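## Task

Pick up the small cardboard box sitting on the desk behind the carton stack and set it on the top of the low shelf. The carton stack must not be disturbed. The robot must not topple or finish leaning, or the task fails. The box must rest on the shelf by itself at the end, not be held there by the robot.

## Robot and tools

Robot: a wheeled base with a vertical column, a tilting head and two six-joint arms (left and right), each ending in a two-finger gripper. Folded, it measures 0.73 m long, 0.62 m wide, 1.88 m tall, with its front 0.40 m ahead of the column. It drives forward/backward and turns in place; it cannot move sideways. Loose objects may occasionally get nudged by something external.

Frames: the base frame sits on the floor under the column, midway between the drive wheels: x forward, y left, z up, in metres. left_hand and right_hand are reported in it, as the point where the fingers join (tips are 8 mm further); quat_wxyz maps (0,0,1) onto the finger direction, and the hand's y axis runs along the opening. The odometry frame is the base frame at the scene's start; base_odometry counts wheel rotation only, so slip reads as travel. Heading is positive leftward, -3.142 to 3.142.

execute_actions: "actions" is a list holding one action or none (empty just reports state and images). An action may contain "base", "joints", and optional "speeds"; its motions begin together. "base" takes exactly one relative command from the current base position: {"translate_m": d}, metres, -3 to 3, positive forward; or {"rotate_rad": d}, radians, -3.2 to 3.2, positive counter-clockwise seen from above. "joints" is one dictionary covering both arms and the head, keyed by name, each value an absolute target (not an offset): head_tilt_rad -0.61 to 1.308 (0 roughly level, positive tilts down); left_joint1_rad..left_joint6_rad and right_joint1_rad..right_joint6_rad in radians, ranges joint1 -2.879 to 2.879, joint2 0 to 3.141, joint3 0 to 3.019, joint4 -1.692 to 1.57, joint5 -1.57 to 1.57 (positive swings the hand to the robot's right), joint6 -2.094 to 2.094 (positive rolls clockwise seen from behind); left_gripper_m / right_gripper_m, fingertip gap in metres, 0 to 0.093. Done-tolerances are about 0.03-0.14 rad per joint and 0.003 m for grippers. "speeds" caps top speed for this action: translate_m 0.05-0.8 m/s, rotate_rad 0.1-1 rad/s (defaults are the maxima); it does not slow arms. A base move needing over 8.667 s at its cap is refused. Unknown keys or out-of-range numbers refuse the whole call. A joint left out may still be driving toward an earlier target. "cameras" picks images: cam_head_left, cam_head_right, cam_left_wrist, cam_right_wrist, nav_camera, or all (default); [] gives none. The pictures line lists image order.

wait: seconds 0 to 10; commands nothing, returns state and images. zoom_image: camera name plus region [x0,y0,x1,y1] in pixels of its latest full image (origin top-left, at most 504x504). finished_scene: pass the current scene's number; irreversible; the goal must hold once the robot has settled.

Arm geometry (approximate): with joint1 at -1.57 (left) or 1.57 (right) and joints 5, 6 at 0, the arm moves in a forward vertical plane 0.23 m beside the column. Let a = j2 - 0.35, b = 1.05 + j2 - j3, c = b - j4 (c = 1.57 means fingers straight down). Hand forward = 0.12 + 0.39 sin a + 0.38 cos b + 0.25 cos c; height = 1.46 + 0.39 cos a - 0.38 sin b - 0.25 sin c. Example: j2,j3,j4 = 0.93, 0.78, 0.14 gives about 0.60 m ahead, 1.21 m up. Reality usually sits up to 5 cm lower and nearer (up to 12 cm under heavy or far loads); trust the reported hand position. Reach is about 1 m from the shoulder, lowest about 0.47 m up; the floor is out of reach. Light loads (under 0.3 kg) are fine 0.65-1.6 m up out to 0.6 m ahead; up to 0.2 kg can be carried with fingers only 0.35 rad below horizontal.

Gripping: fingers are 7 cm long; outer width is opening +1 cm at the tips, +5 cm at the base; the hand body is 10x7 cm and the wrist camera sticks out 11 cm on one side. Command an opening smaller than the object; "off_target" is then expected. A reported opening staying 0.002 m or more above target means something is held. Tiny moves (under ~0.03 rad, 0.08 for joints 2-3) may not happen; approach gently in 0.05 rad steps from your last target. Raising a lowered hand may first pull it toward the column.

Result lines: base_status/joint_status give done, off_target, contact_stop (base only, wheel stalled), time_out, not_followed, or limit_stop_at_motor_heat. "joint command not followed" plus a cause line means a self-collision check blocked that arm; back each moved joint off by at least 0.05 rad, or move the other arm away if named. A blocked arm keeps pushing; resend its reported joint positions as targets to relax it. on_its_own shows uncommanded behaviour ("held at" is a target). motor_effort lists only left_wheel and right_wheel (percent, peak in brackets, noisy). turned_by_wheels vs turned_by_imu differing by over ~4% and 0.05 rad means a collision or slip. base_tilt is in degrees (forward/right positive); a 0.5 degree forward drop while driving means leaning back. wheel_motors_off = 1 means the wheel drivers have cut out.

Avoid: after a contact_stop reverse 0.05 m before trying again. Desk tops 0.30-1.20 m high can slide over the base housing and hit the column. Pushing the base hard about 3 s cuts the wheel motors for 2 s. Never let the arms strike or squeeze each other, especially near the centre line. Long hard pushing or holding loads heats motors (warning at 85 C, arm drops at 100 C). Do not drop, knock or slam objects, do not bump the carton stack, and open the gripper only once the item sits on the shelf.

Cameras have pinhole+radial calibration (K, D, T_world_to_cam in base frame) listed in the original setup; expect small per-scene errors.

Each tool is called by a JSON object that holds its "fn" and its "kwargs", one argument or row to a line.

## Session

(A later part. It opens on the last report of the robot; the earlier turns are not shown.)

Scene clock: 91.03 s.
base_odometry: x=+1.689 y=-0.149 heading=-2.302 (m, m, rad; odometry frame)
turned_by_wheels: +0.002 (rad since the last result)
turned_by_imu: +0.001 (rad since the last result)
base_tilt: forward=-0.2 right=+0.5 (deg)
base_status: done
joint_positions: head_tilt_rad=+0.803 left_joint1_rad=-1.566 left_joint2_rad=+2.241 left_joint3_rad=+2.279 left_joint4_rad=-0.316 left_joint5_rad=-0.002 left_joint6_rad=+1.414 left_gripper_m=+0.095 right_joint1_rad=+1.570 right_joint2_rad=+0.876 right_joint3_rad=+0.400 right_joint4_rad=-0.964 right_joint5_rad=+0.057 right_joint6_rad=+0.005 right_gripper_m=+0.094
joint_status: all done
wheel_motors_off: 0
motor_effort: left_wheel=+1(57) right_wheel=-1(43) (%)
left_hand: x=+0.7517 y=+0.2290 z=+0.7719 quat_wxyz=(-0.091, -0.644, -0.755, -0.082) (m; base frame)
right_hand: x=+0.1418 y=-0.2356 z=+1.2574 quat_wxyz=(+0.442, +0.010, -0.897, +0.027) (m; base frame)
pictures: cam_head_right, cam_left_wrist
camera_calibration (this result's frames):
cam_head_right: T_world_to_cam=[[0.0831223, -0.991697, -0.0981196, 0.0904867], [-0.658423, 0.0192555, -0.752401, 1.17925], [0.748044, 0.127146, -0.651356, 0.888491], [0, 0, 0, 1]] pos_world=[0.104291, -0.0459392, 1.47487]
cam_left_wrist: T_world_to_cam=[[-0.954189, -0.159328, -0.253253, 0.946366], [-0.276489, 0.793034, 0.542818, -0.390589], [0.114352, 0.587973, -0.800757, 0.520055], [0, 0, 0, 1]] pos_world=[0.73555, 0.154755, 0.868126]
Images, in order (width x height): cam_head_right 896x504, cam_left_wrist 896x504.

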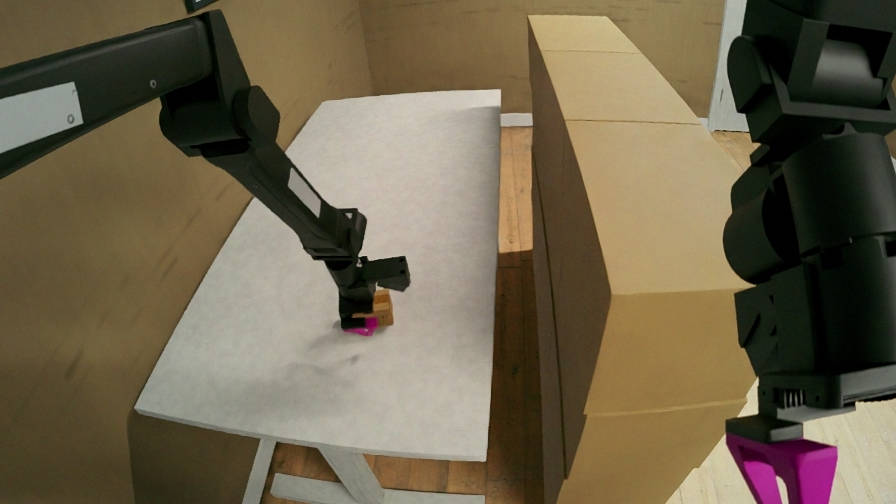

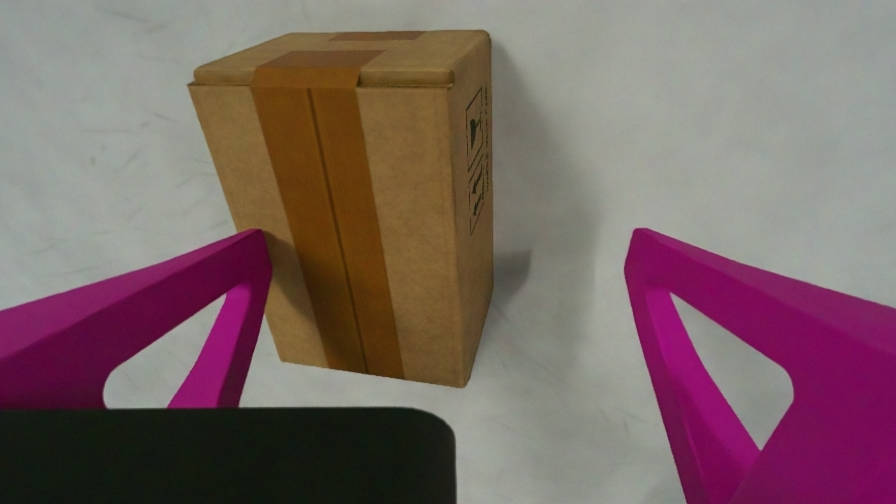

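{"fn": "execute_actions", "kwargs": {
  "actions": [
    {"base":{"translate_m":0.022}}
  ],
  "cameras": ["cam_left_wrist"]
}}

Scene clock: 95.10 s.
base_odometry: x=+1.674 y=-0.166 heading=-2.304 (m, m, rad; odometry frame)
turned_by_wheels: -0.002 (rad since the last result)
turned_by_imu: -0.002 (rad since the last result)
base_tilt: forward=-0.2 right=+0.3 (deg)
base_status: done
joint_positions: head_tilt_rad=+0.803 left_joint1_rad=-1.561 left_joint2_rad=+2.241 left_joint3_rad=+2.277 left_joint4_rad=-0.316 left_joint5_rad=-0.004 left_joint6_rad=+1.414 left_gripper_m=+0.095 right_joint1_rad=+1.570 right_joint2_rad=+0.876 right_joint3_rad=+0.401 right_joint4_rad=-0.964 right_joint5_rad=+0.057 right_joint6_rad=+0.005 right_gripper_m=+0.094
joint_status: not commanded
wheel_motors_off: 0
motor_effort: left_wheel=-1(65) right_wheel=+1(49) (%)
left_hand: x=+0.7508 y=+0.2342 z=+0.7716 quat_wxyz=(-0.088, -0.643, -0.756, -0.084) (m; base frame)
right_hand: x=+0.1420 y=-0.2356 z=+1.2573 quat_wxyz=(+0.442, +0.010, -0.897, +0.027) (m; base frame)
pictures: cam_left_wrist
camera_calibration (this result's frames):
cam_left_wrist: T_world_to_cam=[[-0.954074, -0.160689, -0.252829, 0.946183], [-0.278139, 0.788632, 0.548359, -0.396829], [0.111274, 0.593497, -0.797107, 0.514955], [0, 0, 0, 1]] pos_world=[0.735054, 0.159369, 0.867301]
Images, in order (width x height): cam_left_wrist 896x504.

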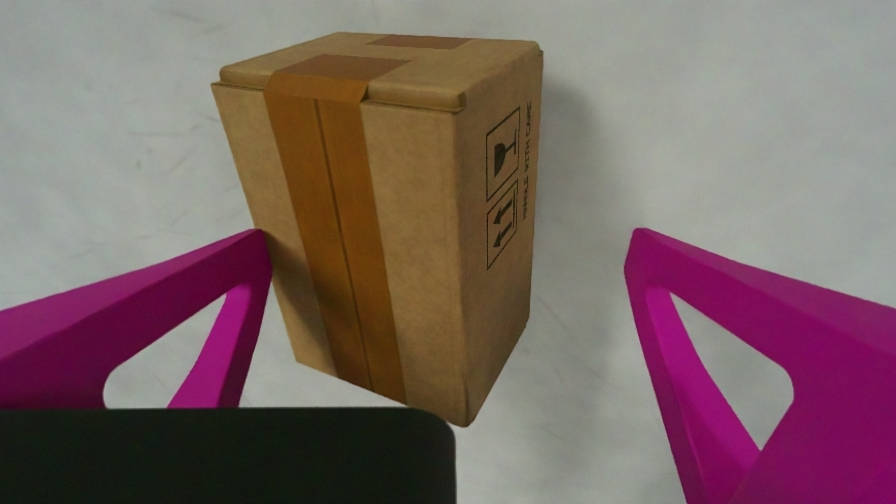

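Tipping it. Move hand up/forward.

{"fn": "execute_actions", "kwargs": {
  "actions": [
    {"joints":{"left_joint2_rad":2.22,"left_joint3_rad":2.32}}
  ],
  "cameras": ["cam_left_wrist"]
}}

Scene clock: 98.67 s.
base_odometry: x=+1.674 y=-0.166 heading=-2.304 (m, m, rad; odometry frame)
turned_by_wheels: +0.000 (rad since the last result)
turned_by_imu: -0.001 (rad since the last result)
base_tilt: forward=-0.2 right=+0.4 (deg)
base_status: not commanded
joint_positions: head_tilt_rad=+0.803 left_joint1_rad=-1.561 left_joint2_rad=+2.241 left_joint3_rad=+2.290 left_joint4_rad=-0.316 left_joint5_rad=-0.003 left_joint6_rad=+1.414 left_gripper_m=+0.095 right_joint1_rad=+1.570 right_joint2_rad=+0.876 right_joint3_rad=+0.401 right_joint4_rad=-0.964 right_joint5_rad=+0.057 right_joint6_rad=+0.005 right_gripper_m=+0.094
joint_status: all done
wheel_motors_off: 0
motor_effort: left_wheel=-2(2) right_wheel=+1(2) (%)
left_hand: x=+0.7583 y=+0.2341 z=+0.7751 quat_wxyz=(-0.094, -0.643, -0.755, -0.088) (m; base frame)
right_hand: x=+0.1420 y=-0.2356 z=+1.2573 quat_wxyz=(+0.442, +0.010, -0.897, +0.027) (m; base frame)
pictures: cam_left_wrist
camera_calibration (this result's frames):
cam_left_wrist: T_world_to_cam=[[-0.950662, -0.160576, -0.265438, 0.961361], [-0.285195, 0.789085, 0.544066, -0.388022], [0.122089, 0.592924, -0.795949, 0.508059], [0, 0, 0, 1]] pos_world=[0.741239, 0.159314, 0.87068]
Images, in order (width x height): cam_left_wrist 896x504.

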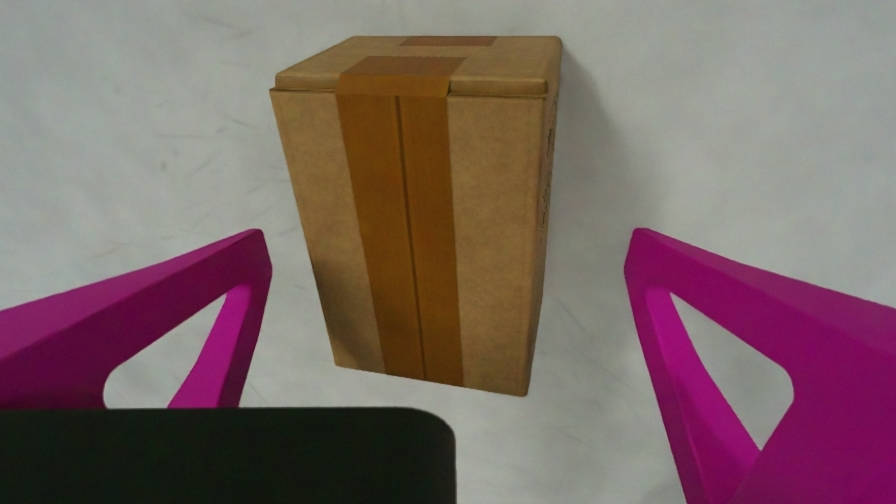

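{"fn": "execute_actions", "kwargs": {
  "actions": [
    {"joints":{"left_joint2_rad":2.32,"left_joint3_rad":2.41}}
  ],
  "cameras": ["cam_left_wrist"]
}}

Scene clock: 107.50 s.
base_odometry: x=+1.674 y=-0.166 heading=-2.304 (m, m, rad; odometry frame)
turned_by_wheels: +0.000 (rad since the last result)
turned_by_imu: -0.001 (rad since the last result)
base_tilt: forward=-0.2 right=+0.3 (deg)
base_status: not commanded
joint_positions: head_tilt_rad=+0.803 left_joint1_rad=-1.561 left_joint2_rad=+2.286 left_joint3_rad=+2.385 left_joint4_rad=-0.317 left_joint5_rad=-0.003 left_joint6_rad=+1.414 left_gripper_m=+0.095 right_joint1_rad=+1.570 right_joint2_rad=+0.876 right_joint3_rad=+0.401 right_joint4_rad=-0.964 right_joint5_rad=+0.057 right_joint6_rad=+0.005 right_gripper_m=+0.094
joint_status: all done
wheel_motors_off: 0
motor_effort: left_wheel=-2(2) right_wheel=+1(2) (%)
left_hand: x=+0.7793 y=+0.2342 z=+0.7726 quat_wxyz=(-0.112, -0.640, -0.753, -0.103) (m; base frame)
right_hand: x=+0.1420 y=-0.2356 z=+1.2573 quat_wxyz=(+0.442, +0.010, -0.897, +0.027) (m; base frame)
pictures: cam_left_wrist
camera_calibration (this result's frames):
cam_left_wrist: T_world_to_cam=[[-0.936775, -0.160128, -0.311145, 1.00509], [-0.3108, 0.789309, 0.529523, -0.349543], [0.160798, 0.592748, -0.789173, 0.468067], [0, 0, 0, 1]] pos_world=[0.757638, 0.159395, 0.867205]
Images, in order (width x height): cam_left_wrist 896x504.

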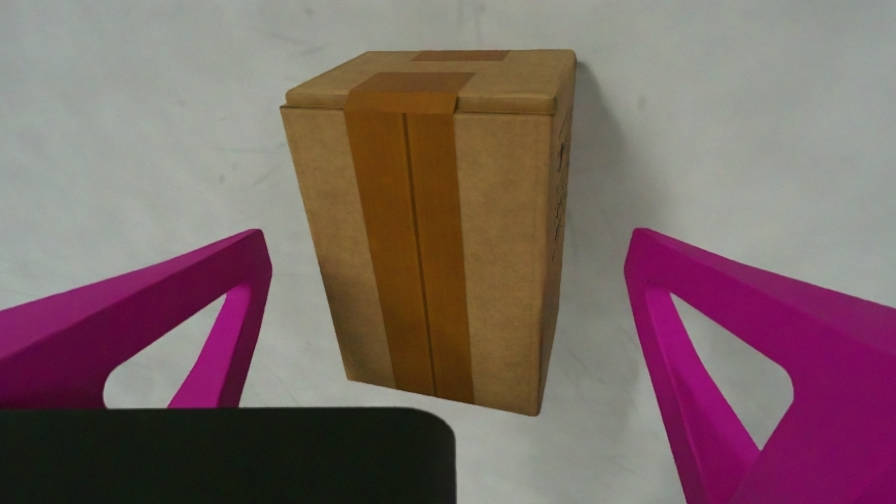

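{"fn": "execute_actions", "kwargs": {
  "actions": [
    {"joints":{"left_joint2_rad":2.4,"left_joint3_rad":2.49}}
  ],
  "cameras": ["cam_left_wrist","cam_head_right"]
}}

Scene clock: 114.93 s.
base_odometry: x=+1.674 y=-0.166 heading=-2.304 (m, m, rad; odometry frame)
turned_by_wheels: +0.000 (rad since the last result)
turned_by_imu: -0.001 (rad since the last result)
base_tilt: forward=-0.1 right=+0.4 (deg)
base_status: not commanded
joint_positions: head_tilt_rad=+0.803 left_joint1_rad=-1.561 left_joint2_rad=+2.360 left_joint3_rad=+2.470 left_joint4_rad=-0.317 left_joint5_rad=-0.002 left_joint6_rad=+1.414 left_gripper_m=+0.094 right_joint1_rad=+1.570 right_joint2_rad=+0.876 right_joint3_rad=+0.400 right_joint4_rad=-0.964 right_joint5_rad=+0.057 right_joint6_rad=+0.005 right_gripper_m=+0.094
joint_status: all done
wheel_motors_off: 0
motor_effort: left_wheel=-2(4) right_wheel=+3(4) (%)
left_hand: x=+0.7738 y=+0.2343 z=+0.7495 quat_wxyz=(-0.116, -0.640, -0.752, -0.107) (m; base frame)
right_hand: x=+0.1418 y=-0.2356 z=+1.2574 quat_wxyz=(+0.442, +0.010, -0.897, +0.027) (m; base frame)
pictures: cam_head_right, cam_left_wrist
camera_calibration (this result's frames):
cam_head_right: T_world_to_cam=[[0.0831215, -0.991697, -0.0981202, 0.0904878], [-0.658429, 0.0192555, -0.752396, 1.17924], [0.748039, 0.127146, -0.651362, 0.8885], [0, 0, 0, 1]] pos_world=[0.104291, -0.0459392, 1.47487]
cam_left_wrist: T_world_to_cam=[[-0.933491, -0.159657, -0.321098, 0.997565], [-0.315985, 0.78959, 0.526024, -0.332545], [0.169553, 0.592501, -0.787524, 0.442723], [0, 0, 0, 1]] pos_world=[0.751074, 0.159528, 0.843898]
Images, in order (width x height): cam_head_right 896x504, cam_left_wrist 896x504.

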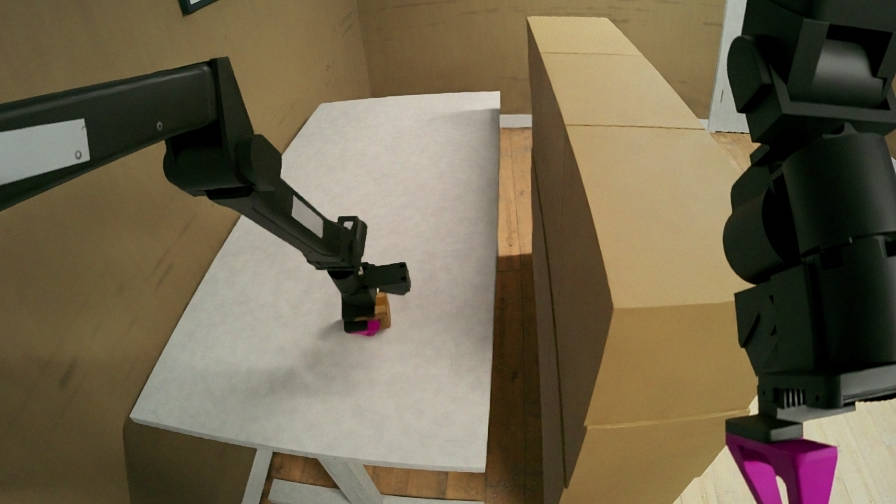

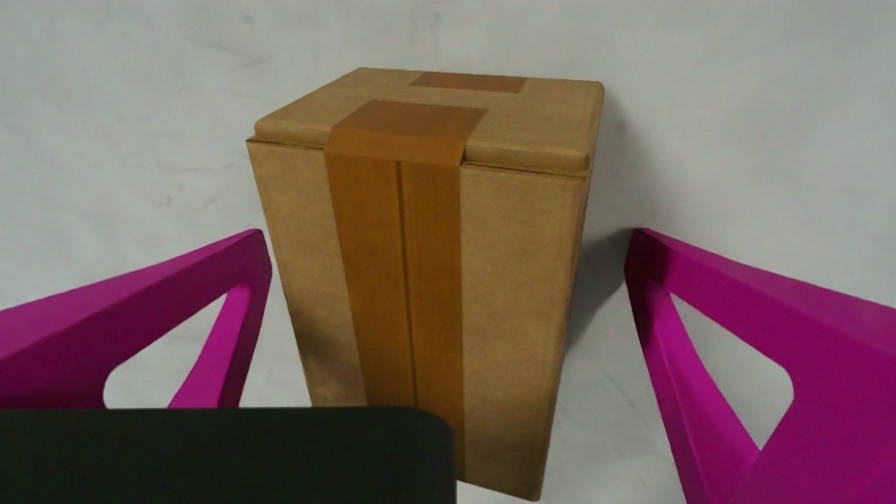

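{"fn": "execute_actions", "kwargs": {
  "actions": [
    {"joints":{"left_gripper_m":0.03}}
  ],
  "cameras": []
}}

{"fn": "execute_actions", "kwargs": {
  "actions": [
    {"joints":{"left_joint2_rad":2.0,"left_joint3_rad":2.2}}
  ],
  "cameras": ["cam_left_wrist"]
}}

{"fn": "execute_actions", "kwargs": {
  "actions": [
    {"base":{"translate_m":-0.4},"joints":{"left_joint2_rad":1.5,"left_joint3_rad":1.05,"left_joint4_rad":0.1}}
  ],
  "cameras": []
}}

{"fn": "execute_actions", "kwargs": {
  "actions": [
    {"base":{"rotate_rad":-2.95}}
  ],
  "cameras": ["cam_left_wrist","cam_head_right","cam_head_left","nav_camera"]
}}

Scene clock: 127.30 s.
base_odometry: x=+1.674 y=-0.166 heading=-2.304 (m, m, rad; odometry frame)
turned_by_wheels: +0.000 (rad since the last result)
turned_by_imu: -0.001 (rad since the last result)
base_tilt: forward=-0.1 right=+0.3 (deg)
base_status: not commanded
joint_positions: head_tilt_rad=+0.803 left_joint1_rad=-1.561 left_joint2_rad=+2.361 left_joint3_rad=+2.470 left_joint4_rad=-0.317 left_joint5_rad=-0.002 left_joint6_rad=+1.414 left_gripper_m=+0.067 right_joint1_rad=+1.570 right_joint2_rad=+0.876 right_joint3_rad=+0.400 right_joint4_rad=-0.964 right_joint5_rad=+0.057 right_joint6_rad=+0.005 right_gripper_m=+0.094
joint_status: left_gripper_m off_target (ended at +0.067, target +0.030)
wheel_motors_off: 0
motor_effort: left_wheel=-3(3) right_wheel=+3(3) (%)
left_hand: x=+0.7733 y=+0.2342 z=+0.7490 quat_wxyz=(-0.116, -0.640, -0.752, -0.106) (m; base frame)
right_hand: x=+0.1418 y=-0.2356 z=+1.2574 quat_wxyz=(+0.442, +0.010, -0.897, +0.027) (m; base frame)
pictures: none
No camera images: the call's "cameras" was empty. Leave "cameras" out to get every camera's image.

Scene clock: 128.70 s.
base_odometry: x=+1.674 y=-0.166 heading=-2.304 (m, m, rad; odometry frame)
turned_by_wheels: +0.000 (rad since the last result)
turned_by_imu: +0.000 (rad since the last result)
base_tilt: forward=-0.1 right=+0.5 (deg)
base_status: not commanded
joint_positions: head_tilt_rad=+0.803 left_joint1_rad=-1.561 left_joint2_rad=+1.978 left_joint3_rad=+2.193 left_joint4_rad=-0.324 left_joint5_rad=-0.002 left_joint6_rad=+1.414 left_gripper_m=+0.067 right_joint1_rad=+1.570 right_joint2_rad=+0.876 right_joint3_rad=+0.400 right_joint4_rad=-0.964 right_joint5_rad=+0.057 right_joint6_rad=+0.005 right_gripper_m=+0.094
joint_status: all done
wheel_motors_off: 0
motor_effort: left_wheel=-3(3) right_wheel=+3(3) (%)
left_hand: x=+0.8638 y=+0.2332 z=+0.9249 quat_wxyz=(-0.153, -0.634, -0.745, -0.138) (m; base frame)
right_hand: x=+0.1418 y=-0.2356 z=+1.2574 quat_wxyz=(+0.442, +0.010, -0.897, +0.027) (m; base frame)
pictures: cam_left_wrist
camera_calibration (this result's frames):
cam_left_wrist: T_world_to_cam=[[-0.897889, -0.158734, -0.410609, 1.18953], [-0.365014, 0.789857, 0.49284, -0.322549], [0.246092, 0.592394, -0.767143, 0.481352], [0, 0, 0, 1]] pos_world=[0.831873, 0.158436, 1.01666]
Images, in order (width x height): cam_left_wrist 896x504.

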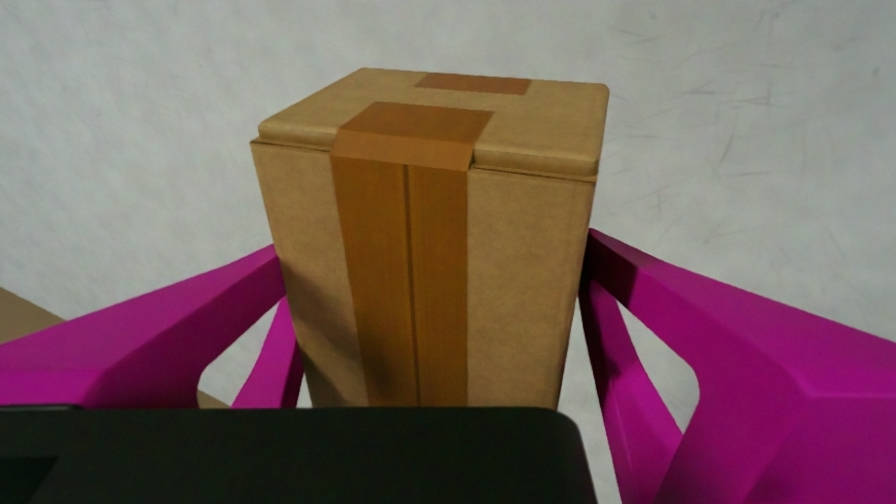

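Scene clock: 130.87 s.
base_odometry: x=+1.942 y=+0.132 heading=-2.306 (m, m, rad; odometry frame)
turned_by_wheels: -0.002 (rad since the last result)
turned_by_imu: -0.004 (rad since the last result)
base_tilt: forward=-0.3 right=+0.4 (deg)
base_status: done
joint_positions: head_tilt_rad=+0.803 left_joint1_rad=-1.563 left_joint2_rad=+1.533 left_joint3_rad=+1.041 left_joint4_rad=+0.098 left_joint5_rad=-0.002 left_joint6_rad=+1.414 left_gripper_m=+0.067 right_joint1_rad=+1.570 right_joint2_rad=+0.876 right_joint3_rad=+0.399 right_joint4_rad=-0.964 right_joint5_rad=+0.057 right_joint6_rad=+0.005 right_gripper_m=+0.094
joint_status: all done
wheel_motors_off: 0
motor_effort: left_wheel=-2(77) right_wheel=+1(60) (%)
left_hand: x=+0.5244 y=+0.2301 z=+0.9747 quat_wxyz=(-0.046, -0.647, -0.760, -0.046) (m; base frame)
right_hand: x=+0.1410 y=-0.2356 z=+1.2576 quat_wxyz=(+0.443, +0.010, -0.896, +0.027) (m; base frame)
pictures: none
No camera images: the call's "cameras" was empty. Leave "cameras" out to get every camera's image.

Scene clock: 135.37 s.
base_odometry: x=+1.942 y=+0.132 heading=+1.028 (m, m, rad; odometry frame)
turned_by_wheels: -2.949 (rad since the last result)
turned_by_imu: -2.970 (rad since the last result)
base_tilt: forward=-0.3 right=+0.3 (deg)
base_status: done
joint_positions: head_tilt_rad=+0.803 left_joint1_rad=-1.564 left_joint2_rad=+1.530 left_joint3_rad=+1.049 left_joint4_rad=+0.098 left_joint5_rad=-0.002 left_joint6_rad=+1.414 left_gripper_m=+0.067 right_joint1_rad=+1.570 right_joint2_rad=+0.876 right_joint3_rad=+0.399 right_joint4_rad=-0.964 right_joint5_rad=+0.057 right_joint6_rad=+0.005 right_gripper_m=+0.094
joint_status: not commanded
wheel_motors_off: 0
motor_effort: left_wheel=+4(72) right_wheel=-4(44) (%)
left_hand: x=+0.5309 y=+0.2289 z=+0.9762 quat_wxyz=(-0.051, -0.647, -0.759, -0.049) (m; base frame)
right_hand: x=+0.1410 y=-0.2356 z=+1.2576 quat_wxyz=(+0.443, +0.010, -0.896, +0.027) (m; base frame)
pictures: cam_head_left, cam_head_right, cam_left_wrist, nav_camera
camera_calibration (this result's frames):
cam_head_left: T_world_to_cam=[[0.073531, -0.993107, -0.0912796, 0.158124], [-0.658147, 0.0204448, -0.752612, 1.18555], [0.74929, 0.115416, -0.652107, 0.89173], [0, 0, 0, 1]] pos_world=[0.100477, 0.029876, 1.4882]
cam_head_right: T_world_to_cam=[[0.0831043, -0.991697, -0.0981348, 0.0905111], [-0.658562, 0.0192555, -0.75228, 1.17907], [0.747924, 0.127146, -0.651493, 0.888708], [0, 0, 0, 1]] pos_world=[0.104279, -0.0459392, 1.47486]
cam_left_wrist: T_world_to_cam=[[-0.975305, -0.160063, -0.152182, 0.70017], [-0.21891, 0.791966, 0.569972, -0.619292], [0.0292914, 0.589211, -0.807448, 0.76028], [0, 0, 0, 1]] pos_world=[0.525041, 0.154564, 1.07342]
Images, in order (width x height): cam_head_left 896x504, cam_head_right 896x504, cam_left_wrist 896x504, nav_camera 896x504.

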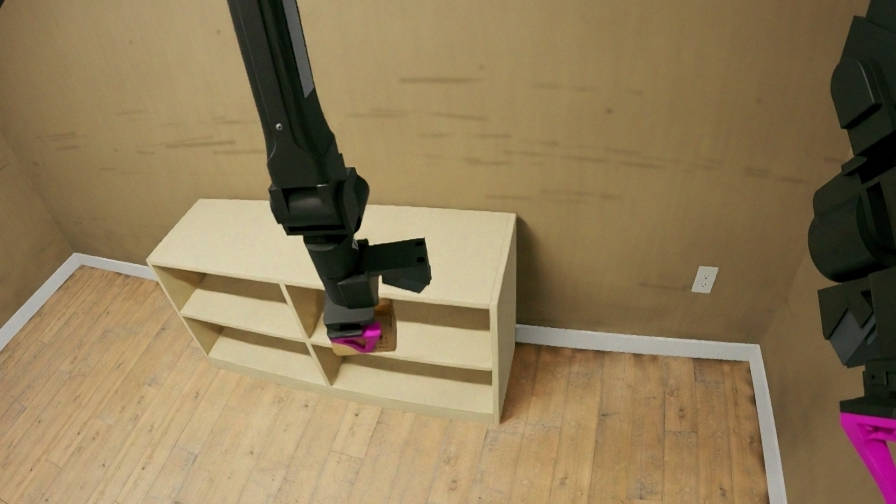

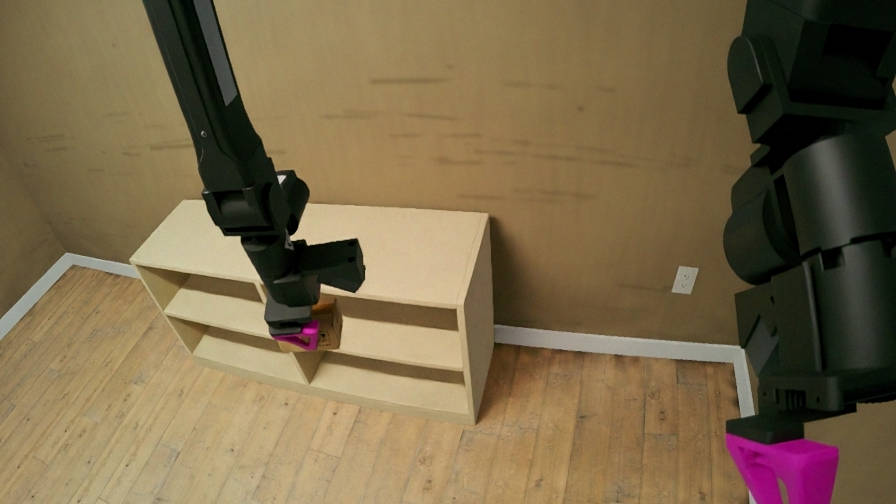

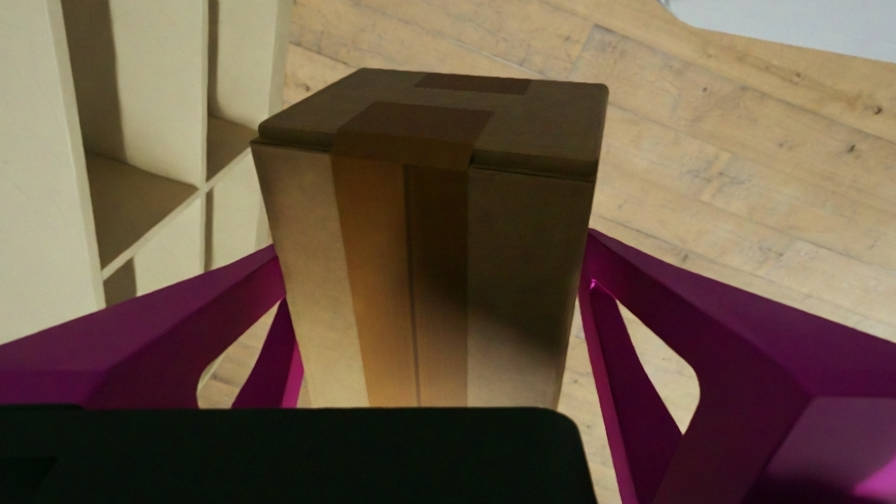

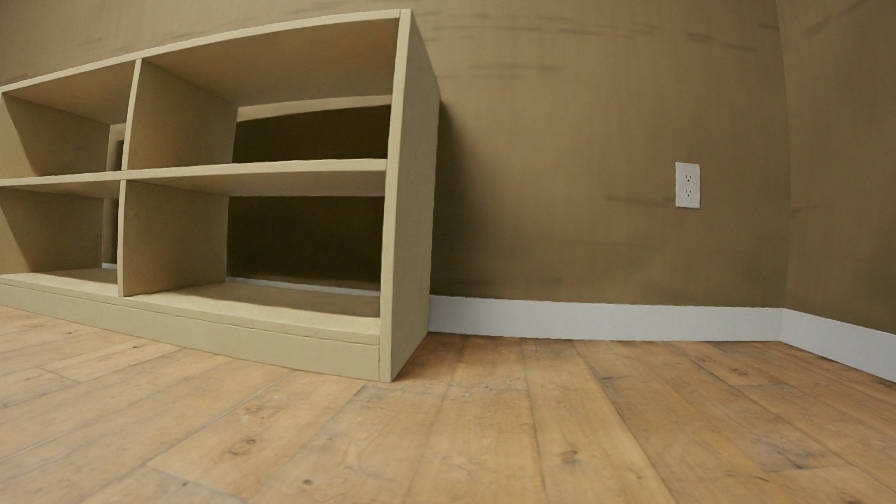

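{"fn": "execute_actions", "kwargs": {
  "actions": [
    {"base":{"translate_m":0.45}}
  ],
  "cameras": []
}}

{"fn": "execute_actions", "kwargs": {
  "actions": [
    {"joints":{"left_joint2_rad":2.22,"left_joint3_rad":1.9,"left_joint4_rad":0.12,"head_tilt_rad":1.0}}
  ],
  "cameras": []
}}

{"fn": "execute_actions", "kwargs": {
  "actions": [
    {"joints":{"left_joint2_rad":2.36,"left_joint3_rad":2.09,"left_joint4_rad":0.07}}
  ],
  "cameras": ["cam_left_wrist","cam_head_right"]
}}

Scene clock: 148.73 s.
base_odometry: x=+2.174 y=+0.517 heading=+1.028 (m, m, rad; odometry frame)
turned_by_wheels: +0.000 (rad since the last result)
turned_by_imu: +0.001 (rad since the last result)
base_tilt: forward=-0.3 right=+0.5 (deg)
base_status: done
joint_positions: head_tilt_rad=+0.803 left_joint1_rad=-1.564 left_joint2_rad=+1.526 left_joint3_rad=+1.052 left_joint4_rad=+0.098 left_joint5_rad=-0.002 left_joint6_rad=+1.414 left_gripper_m=+0.067 right_joint1_rad=+1.570 right_joint2_rad=+0.876 right_joint3_rad=+0.401 right_joint4_rad=-0.964 right_joint5_rad=+0.057 right_joint6_rad=+0.005 right_gripper_m=+0.094
joint_status: not commanded
wheel_motors_off: 0
motor_effort: left_wheel=+0(73) right_wheel=+0(56) (%)
left_hand: x=+0.5350 y=+0.2289 z=+0.9782 quat_wxyz=(-0.054, -0.647, -0.759, -0.051) (m; base frame)
right_hand: x=+0.1425 y=-0.2356 z=+1.2572 quat_wxyz=(+0.441, +0.010, -0.897, +0.027) (m; base frame)
pictures: none
No camera images: the call's "cameras" was empty. Leave "cameras" out to get every camera's image.

Scene clock: 150.27 s.
base_odometry: x=+2.174 y=+0.517 heading=+1.028 (m, m, rad; odometry frame)
turned_by_wheels: +0.000 (rad since the last result)
turned_by_imu: +0.000 (rad since the last result)
base_tilt: forward=-0.4 right=+0.4 (deg)
base_status: not commanded
joint_positions: head_tilt_rad=+1.000 left_joint1_rad=-1.564 left_joint2_rad=+2.244 left_joint3_rad=+1.891 left_joint4_rad=+0.105 left_joint5_rad=-0.002 left_joint6_rad=+1.414 left_gripper_m=+0.067 right_joint1_rad=+1.570 right_joint2_rad=+0.876 right_joint3_rad=+0.401 right_joint4_rad=-0.964 right_joint5_rad=+0.057 right_joint6_rad=+0.005 right_gripper_m=+0.094
joint_status: all done
wheel_motors_off: 0
motor_effort: left_wheel=+0(1) right_wheel=+0(0) (%)
left_hand: x=+0.6204 y=+0.2306 z=+0.7197 quat_wxyz=(-0.102, -0.642, -0.754, -0.092) (m; base frame)
right_hand: x=+0.1425 y=-0.2356 z=+1.2572 quat_wxyz=(+0.441, +0.010, -0.897, +0.027) (m; base frame)
pictures: none
No camera images: the call's "cameras" was empty. Leave "cameras" out to get every camera's image.

Scene clock: 151.13 s.
base_odometry: x=+2.174 y=+0.517 heading=+1.028 (m, m, rad; odometry frame)
turned_by_wheels: +0.000 (rad since the last result)
turned_by_imu: +0.000 (rad since the last result)
base_tilt: forward=-0.1 right=+0.4 (deg)
base_status: not commanded
joint_positions: head_tilt_rad=+1.000 left_joint1_rad=-1.564 left_joint2_rad=+2.338 left_joint3_rad=+2.072 left_joint4_rad=+0.082 left_joint5_rad=-0.002 left_joint6_rad=+1.414 left_gripper_m=+0.067 right_joint1_rad=+1.570 right_joint2_rad=+0.876 right_joint3_rad=+0.401 right_joint4_rad=-0.964 right_joint5_rad=+0.057 right_joint6_rad=+0.005 right_gripper_m=+0.094
joint_status: all done
wheel_motors_off: 0
motor_effort: left_wheel=+0(0) right_wheel=+0(0) (%)
left_hand: x=+0.6540 y=+0.2308 z=+0.6975 quat_wxyz=(-0.126, -0.639, -0.750, -0.113) (m; base frame)
right_hand: x=+0.1425 y=-0.2356 z=+1.2572 quat_wxyz=(+0.441, +0.010, -0.897, +0.027) (m; base frame)
pictures: cam_head_right, cam_left_wrist
camera_calibration (this result's frames):
cam_head_right: T_world_to_cam=[[0.0623198, -0.991697, -0.112486, 0.113651], [-0.7929, 0.0192555, -0.609047, 0.965204], [0.606156, 0.127146, -0.785117, 1.10158], [0, 0, 0, 1]] pos_world=[0.0904998, -0.0459392, 1.46551]
cam_left_wrist: T_world_to_cam=[[-0.926222, -0.158873, -0.341866, 0.877996], [-0.326331, 0.791922, 0.516108, -0.327226], [0.188735, 0.589592, -0.785341, 0.41079], [0, 0, 0, 1]] pos_world=[0.628904, 0.156429, 0.791651]
Images, in order (width x height): cam_head_right 896x504, cam_left_wrist 896x504.

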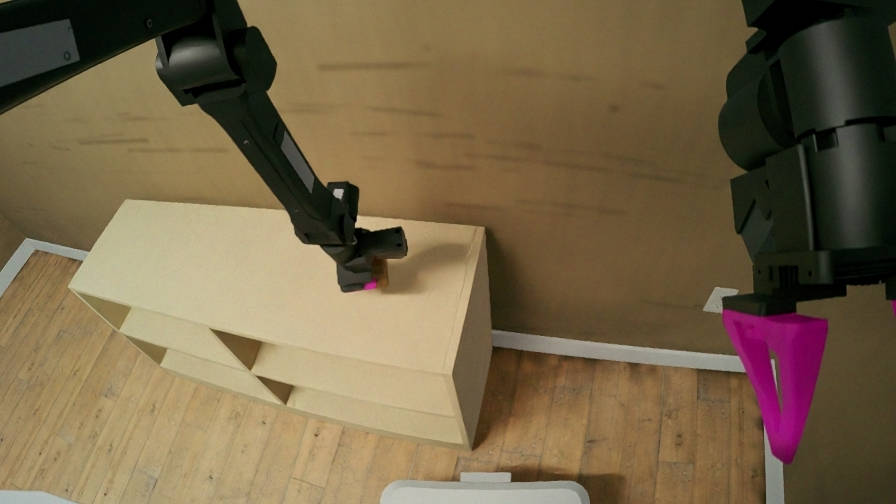

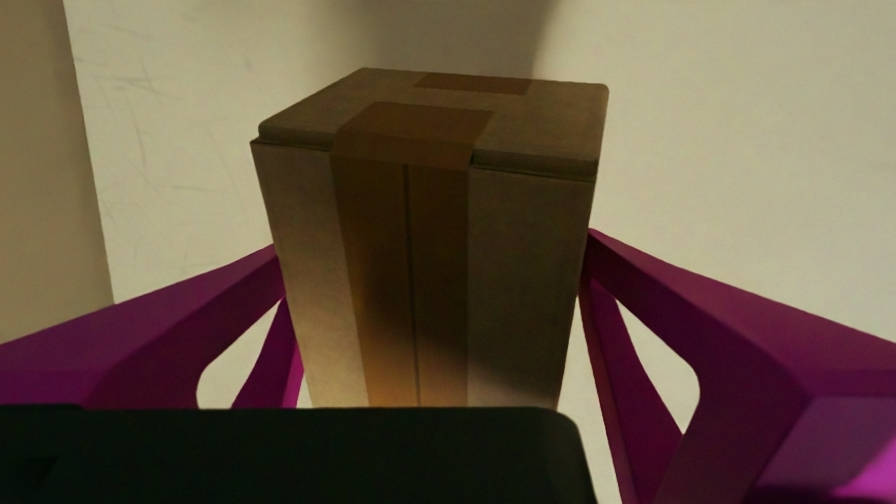

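{"fn": "execute_actions", "kwargs": {
  "actions": [
    {"joints":{"left_joint2_rad":2.44,"left_joint3_rad":2.15}}
  ],
  "cameras": []
}}

{"fn": "execute_actions", "kwargs": {
  "actions": [
    {"joints":{"left_joint2_rad":2.51,"left_joint3_rad":2.22}}
  ],
  "cameras": ["cam_left_wrist","cam_head_right"]
}}

Scene clock: 156.00 s.
base_odometry: x=+2.174 y=+0.517 heading=+1.028 (m, m, rad; odometry frame)
turned_by_wheels: +0.000 (rad since the last result)
turned_by_imu: -0.001 (rad since the last result)
base_tilt: forward=-0.2 right=+0.4 (deg)
base_status: not commanded
joint_positions: head_tilt_rad=+1.000 left_joint1_rad=-1.564 left_joint2_rad=+2.431 left_joint3_rad=+2.143 left_joint4_rad=+0.082 left_joint5_rad=-0.002 left_joint6_rad=+1.414 left_gripper_m=+0.067 right_joint1_rad=+1.570 right_joint2_rad=+0.876 right_joint3_rad=+0.401 right_joint4_rad=-0.964 right_joint5_rad=+0.057 right_joint6_rad=+0.005 right_gripper_m=+0.094
joint_status: all done
wheel_motors_off: 0
motor_effort: left_wheel=+0(0) right_wheel=+0(0) (%)
left_hand: x=+0.6242 y=+0.2309 z=+0.6617 quat_wxyz=(-0.117, -0.641, -0.752, -0.105) (m; base frame)
right_hand: x=+0.1425 y=-0.2356 z=+1.2572 quat_wxyz=(+0.441, +0.010, -0.897, +0.027) (m; base frame)
pictures: none
No camera images: the call's "cameras" was empty. Leave "cameras" out to get every camera's image.

Scene clock: 156.83 s.
base_odometry: x=+2.174 y=+0.517 heading=+1.028 (m, m, rad; odometry frame)
turned_by_wheels: +0.000 (rad since the last result)
turned_by_imu: +0.000 (rad since the last result)
base_tilt: forward=-0.2 right=+0.4 (deg)
base_status: not commanded
joint_positions: head_tilt_rad=+1.000 left_joint1_rad=-1.564 left_joint2_rad=+2.493 left_joint3_rad=+2.208 left_joint4_rad=+0.082 left_joint5_rad=-0.002 left_joint6_rad=+1.414 left_gripper_m=+0.067 right_joint1_rad=+1.570 right_joint2_rad=+0.876 right_joint3_rad=+0.401 right_joint4_rad=-0.964 right_joint5_rad=+0.057 right_joint6_rad=+0.005 right_gripper_m=+0.094
joint_status: all done
wheel_motors_off: 0
motor_effort: left_wheel=-1(0) right_wheel=+0(0) (%)
left_hand: x=+0.6137 y=+0.2310 z=+0.6419 quat_wxyz=(-0.119, -0.640, -0.751, -0.106) (m; base frame)
right_hand: x=+0.1425 y=-0.2356 z=+1.2572 quat_wxyz=(+0.441, +0.010, -0.897, +0.027) (m; base frame)
pictures: cam_head_right, cam_left_wrist
camera_calibration (this result's frames):
cam_head_right: T_world_to_cam=[[0.0623168, -0.991697, -0.112487, 0.113653], [-0.792916, 0.0192555, -0.609026, 0.965173], [0.606136, 0.127146, -0.785133, 1.1016], [0, 0, 0, 1]] pos_world=[0.0904979, -0.0459392, 1.4655]
cam_left_wrist: T_world_to_cam=[[-0.93268, -0.158992, -0.323773, 0.814125], [-0.316314, 0.791919, 0.522311, -0.321908], [0.173359, 0.589563, -0.788899, 0.386312], [0, 0, 0, 1]] pos_world=[0.590524, 0.156609, 0.736489]
Images, in order (width x height): cam_head_right 896x504, cam_left_wrist 896x504.

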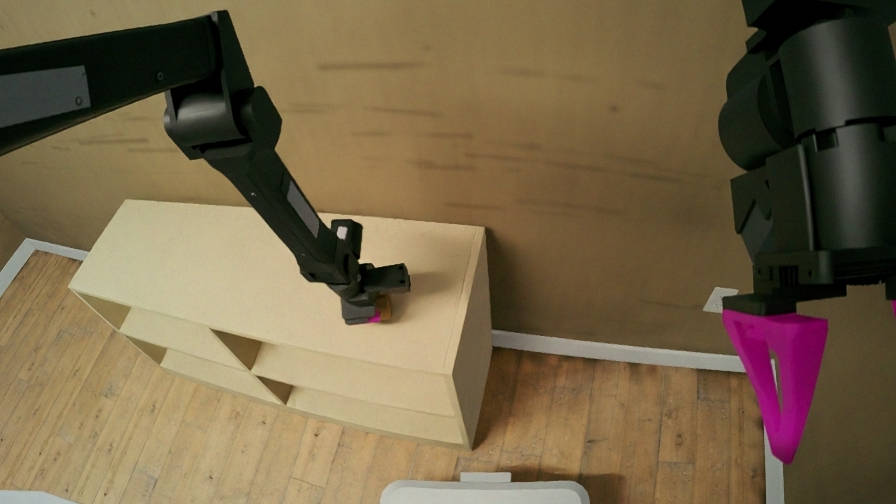

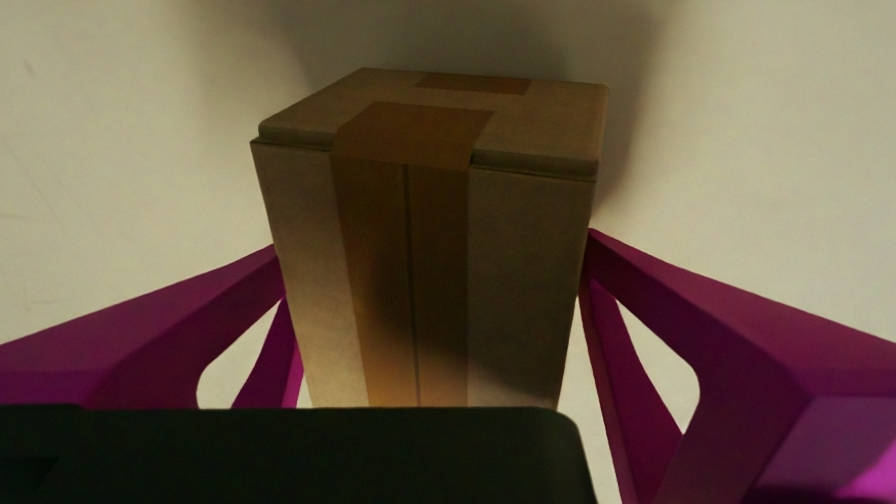

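{"fn": "execute_actions", "kwargs": {
  "actions": [
    {"joints":{"left_joint2_rad":2.57,"left_joint3_rad":2.3}}
  ],
  "cameras": []
}}

{"fn": "execute_actions", "kwargs": {
  "actions": [
    {"joints":{"left_gripper_m":0.093}}
  ],
  "cameras": ["cam_left_wrist"]
}}

{"fn": "execute_actions", "kwargs": {
  "actions": [
    {"joints":{"left_joint2_rad":2.2,"left_joint3_rad":1.88}}
  ],
  "cameras": ["cam_left_wrist","cam_head_right"]
}}

Scene clock: 169.03 s.
base_odometry: x=+2.174 y=+0.517 heading=+1.028 (m, m, rad; odometry frame)
turned_by_wheels: +0.000 (rad since the last result)
turned_by_imu: -0.001 (rad since the last result)
base_tilt: forward=-0.1 right=+0.4 (deg)
base_status: not commanded
joint_positions: head_tilt_rad=+1.000 left_joint1_rad=-1.564 left_joint2_rad=+2.527 left_joint3_rad=+2.284 left_joint4_rad=+0.080 left_joint5_rad=-0.002 left_joint6_rad=+1.414 left_gripper_m=+0.067 right_joint1_rad=+1.570 right_joint2_rad=+0.876 right_joint3_rad=+0.401 right_joint4_rad=-0.964 right_joint5_rad=+0.057 right_joint6_rad=+0.005 right_gripper_m=+0.094
joint_status: all done
wheel_motors_off: 0
motor_effort: left_wheel=+1(4) right_wheel=+0(2) (%)
left_hand: x=+0.6314 y=+0.2310 z=+0.6385 quat_wxyz=(-0.134, -0.638, -0.749, -0.119) (m; base frame)
right_hand: x=+0.1422 y=-0.2356 z=+1.2572 quat_wxyz=(+0.442, +0.010, -0.897, +0.027) (m; base frame)
pictures: none
No camera images: the call's "cameras" was empty. Leave "cameras" out to get every camera's image.

Scene clock: 169.87 s.
base_odometry: x=+2.174 y=+0.517 heading=+1.028 (m, m, rad; odometry frame)
turned_by_wheels: +0.000 (rad since the last result)
turned_by_imu: +0.000 (rad since the last result)
base_tilt: forward=-0.1 right=+0.5 (deg)
base_status: not commanded
joint_positions: head_tilt_rad=+1.000 left_joint1_rad=-1.564 left_joint2_rad=+2.529 left_joint3_rad=+2.290 left_joint4_rad=+0.080 left_joint5_rad=-0.002 left_joint6_rad=+1.414 left_gripper_m=+0.093 right_joint1_rad=+1.570 right_joint2_rad=+0.876 right_joint3_rad=+0.401 right_joint4_rad=-0.964 right_joint5_rad=+0.057 right_joint6_rad=+0.005 right_gripper_m=+0.094
joint_status: all done
wheel_motors_off: 0
motor_effort: left_wheel=+1(2) right_wheel=+0(1) (%)
left_hand: x=+0.6342 y=+0.2310 z=+0.6390 quat_wxyz=(-0.136, -0.638, -0.748, -0.121) (m; base frame)
right_hand: x=+0.1422 y=-0.2356 z=+1.2572 quat_wxyz=(+0.442, +0.010, -0.897, +0.027) (m; base frame)
pictures: cam_left_wrist
camera_calibration (this result's frames):
cam_left_wrist: T_world_to_cam=[[-0.916948, -0.158717, -0.366081, 0.849236], [-0.339581, 0.792154, 0.507126, -0.289562], [0.209503, 0.589322, -0.780261, 0.352121], [0, 0, 0, 1]] pos_world=[0.606605, 0.156653, 0.73248]
Images, in order (width x height): cam_left_wrist 896x504.

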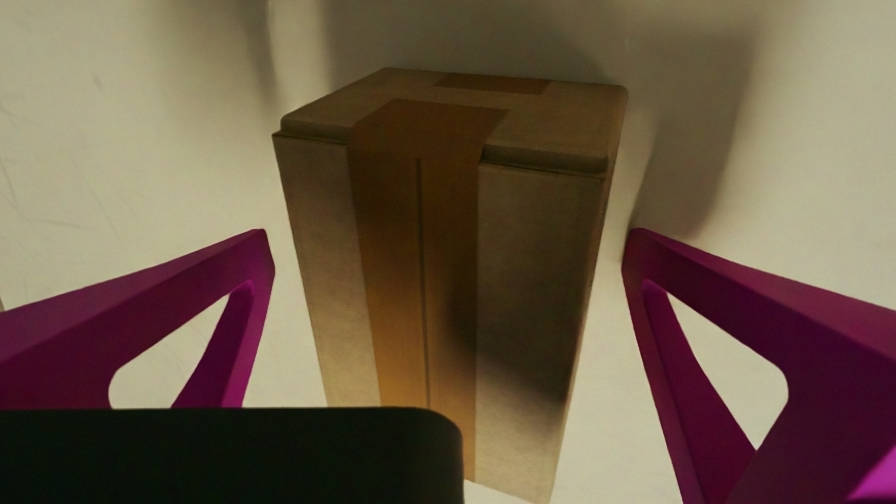

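Scene clock: 171.17 s.
base_odometry: x=+2.174 y=+0.517 heading=+1.028 (m, m, rad; odometry frame)
turned_by_wheels: +0.000 (rad since the last result)
turned_by_imu: +0.000 (rad since the last result)
base_tilt: forward=-0.3 right=+0.4 (deg)
base_status: not commanded
joint_positions: head_tilt_rad=+1.000 left_joint1_rad=-1.564 left_joint2_rad=+2.180 left_joint3_rad=+1.882 left_joint4_rad=+0.080 left_joint5_rad=-0.002 left_joint6_rad=+1.415 left_gripper_m=+0.093 right_joint1_rad=+1.570 right_joint2_rad=+0.876 right_joint3_rad=+0.401 right_joint4_rad=-0.964 right_joint5_rad=+0.057 right_joint6_rad=+0.005 right_gripper_m=+0.094
joint_status: all done
wheel_motors_off: 0
motor_effort: left_wheel=+1(1) right_wheel=+0(1) (%)
left_hand: x=+0.6549 y=+0.2305 z=+0.7494 quat_wxyz=(-0.114, -0.641, -0.752, -0.102) (m; base frame)
right_hand: x=+0.1422 y=-0.2356 z=+1.2572 quat_wxyz=(+0.442, +0.010, -0.897, +0.027) (m; base frame)
pictures: cam_head_right, cam_left_wrist
camera_calibration (this result's frames):
cam_head_right: T_world_to_cam=[[0.0622858, -0.991697, -0.112504, 0.113681], [-0.793084, 0.0192555, -0.608807, 0.964844], [0.605919, 0.127146, -0.7853, 1.10187], [0, 0, 0, 1]] pos_world=[0.0904773, -0.0459392, 1.46549]
cam_left_wrist: T_world_to_cam=[[-0.937103, -0.158705, -0.310886, 0.880415], [-0.308791, 0.792198, 0.526376, -0.372642], [0.162745, 0.589267, -0.791377, 0.473145], [0, 0, 0, 1]] pos_world=[0.632969, 0.156123, 0.844295]
Images, in order (width x height): cam_head_right 896x504, cam_left_wrist 896x504.

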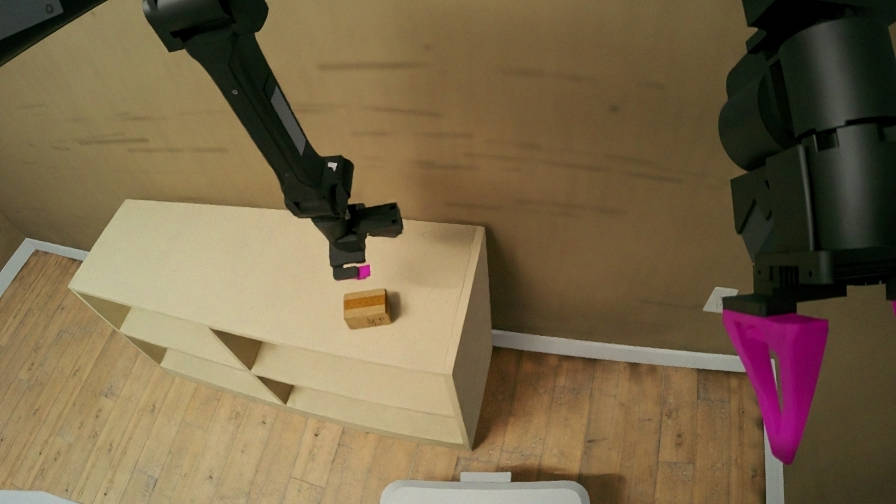

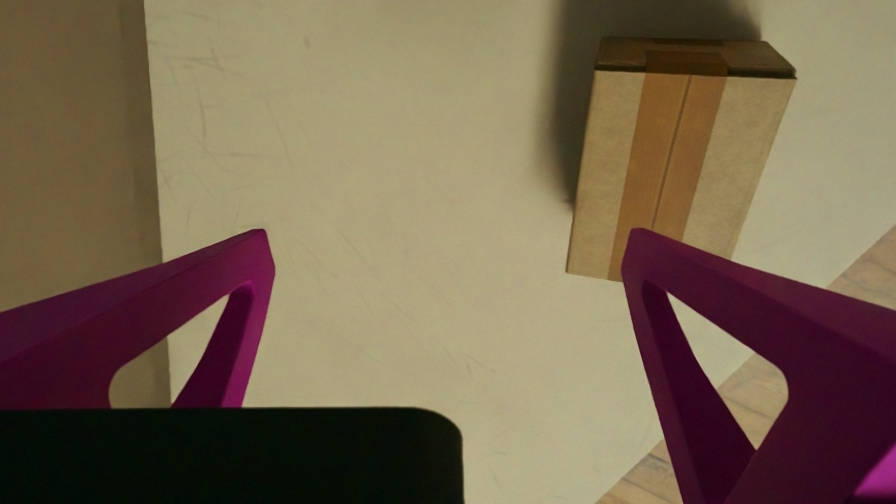

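{"fn": "finished_scene", "kwargs": {
  "scene": 1
}}

The scene is finished: the task was done.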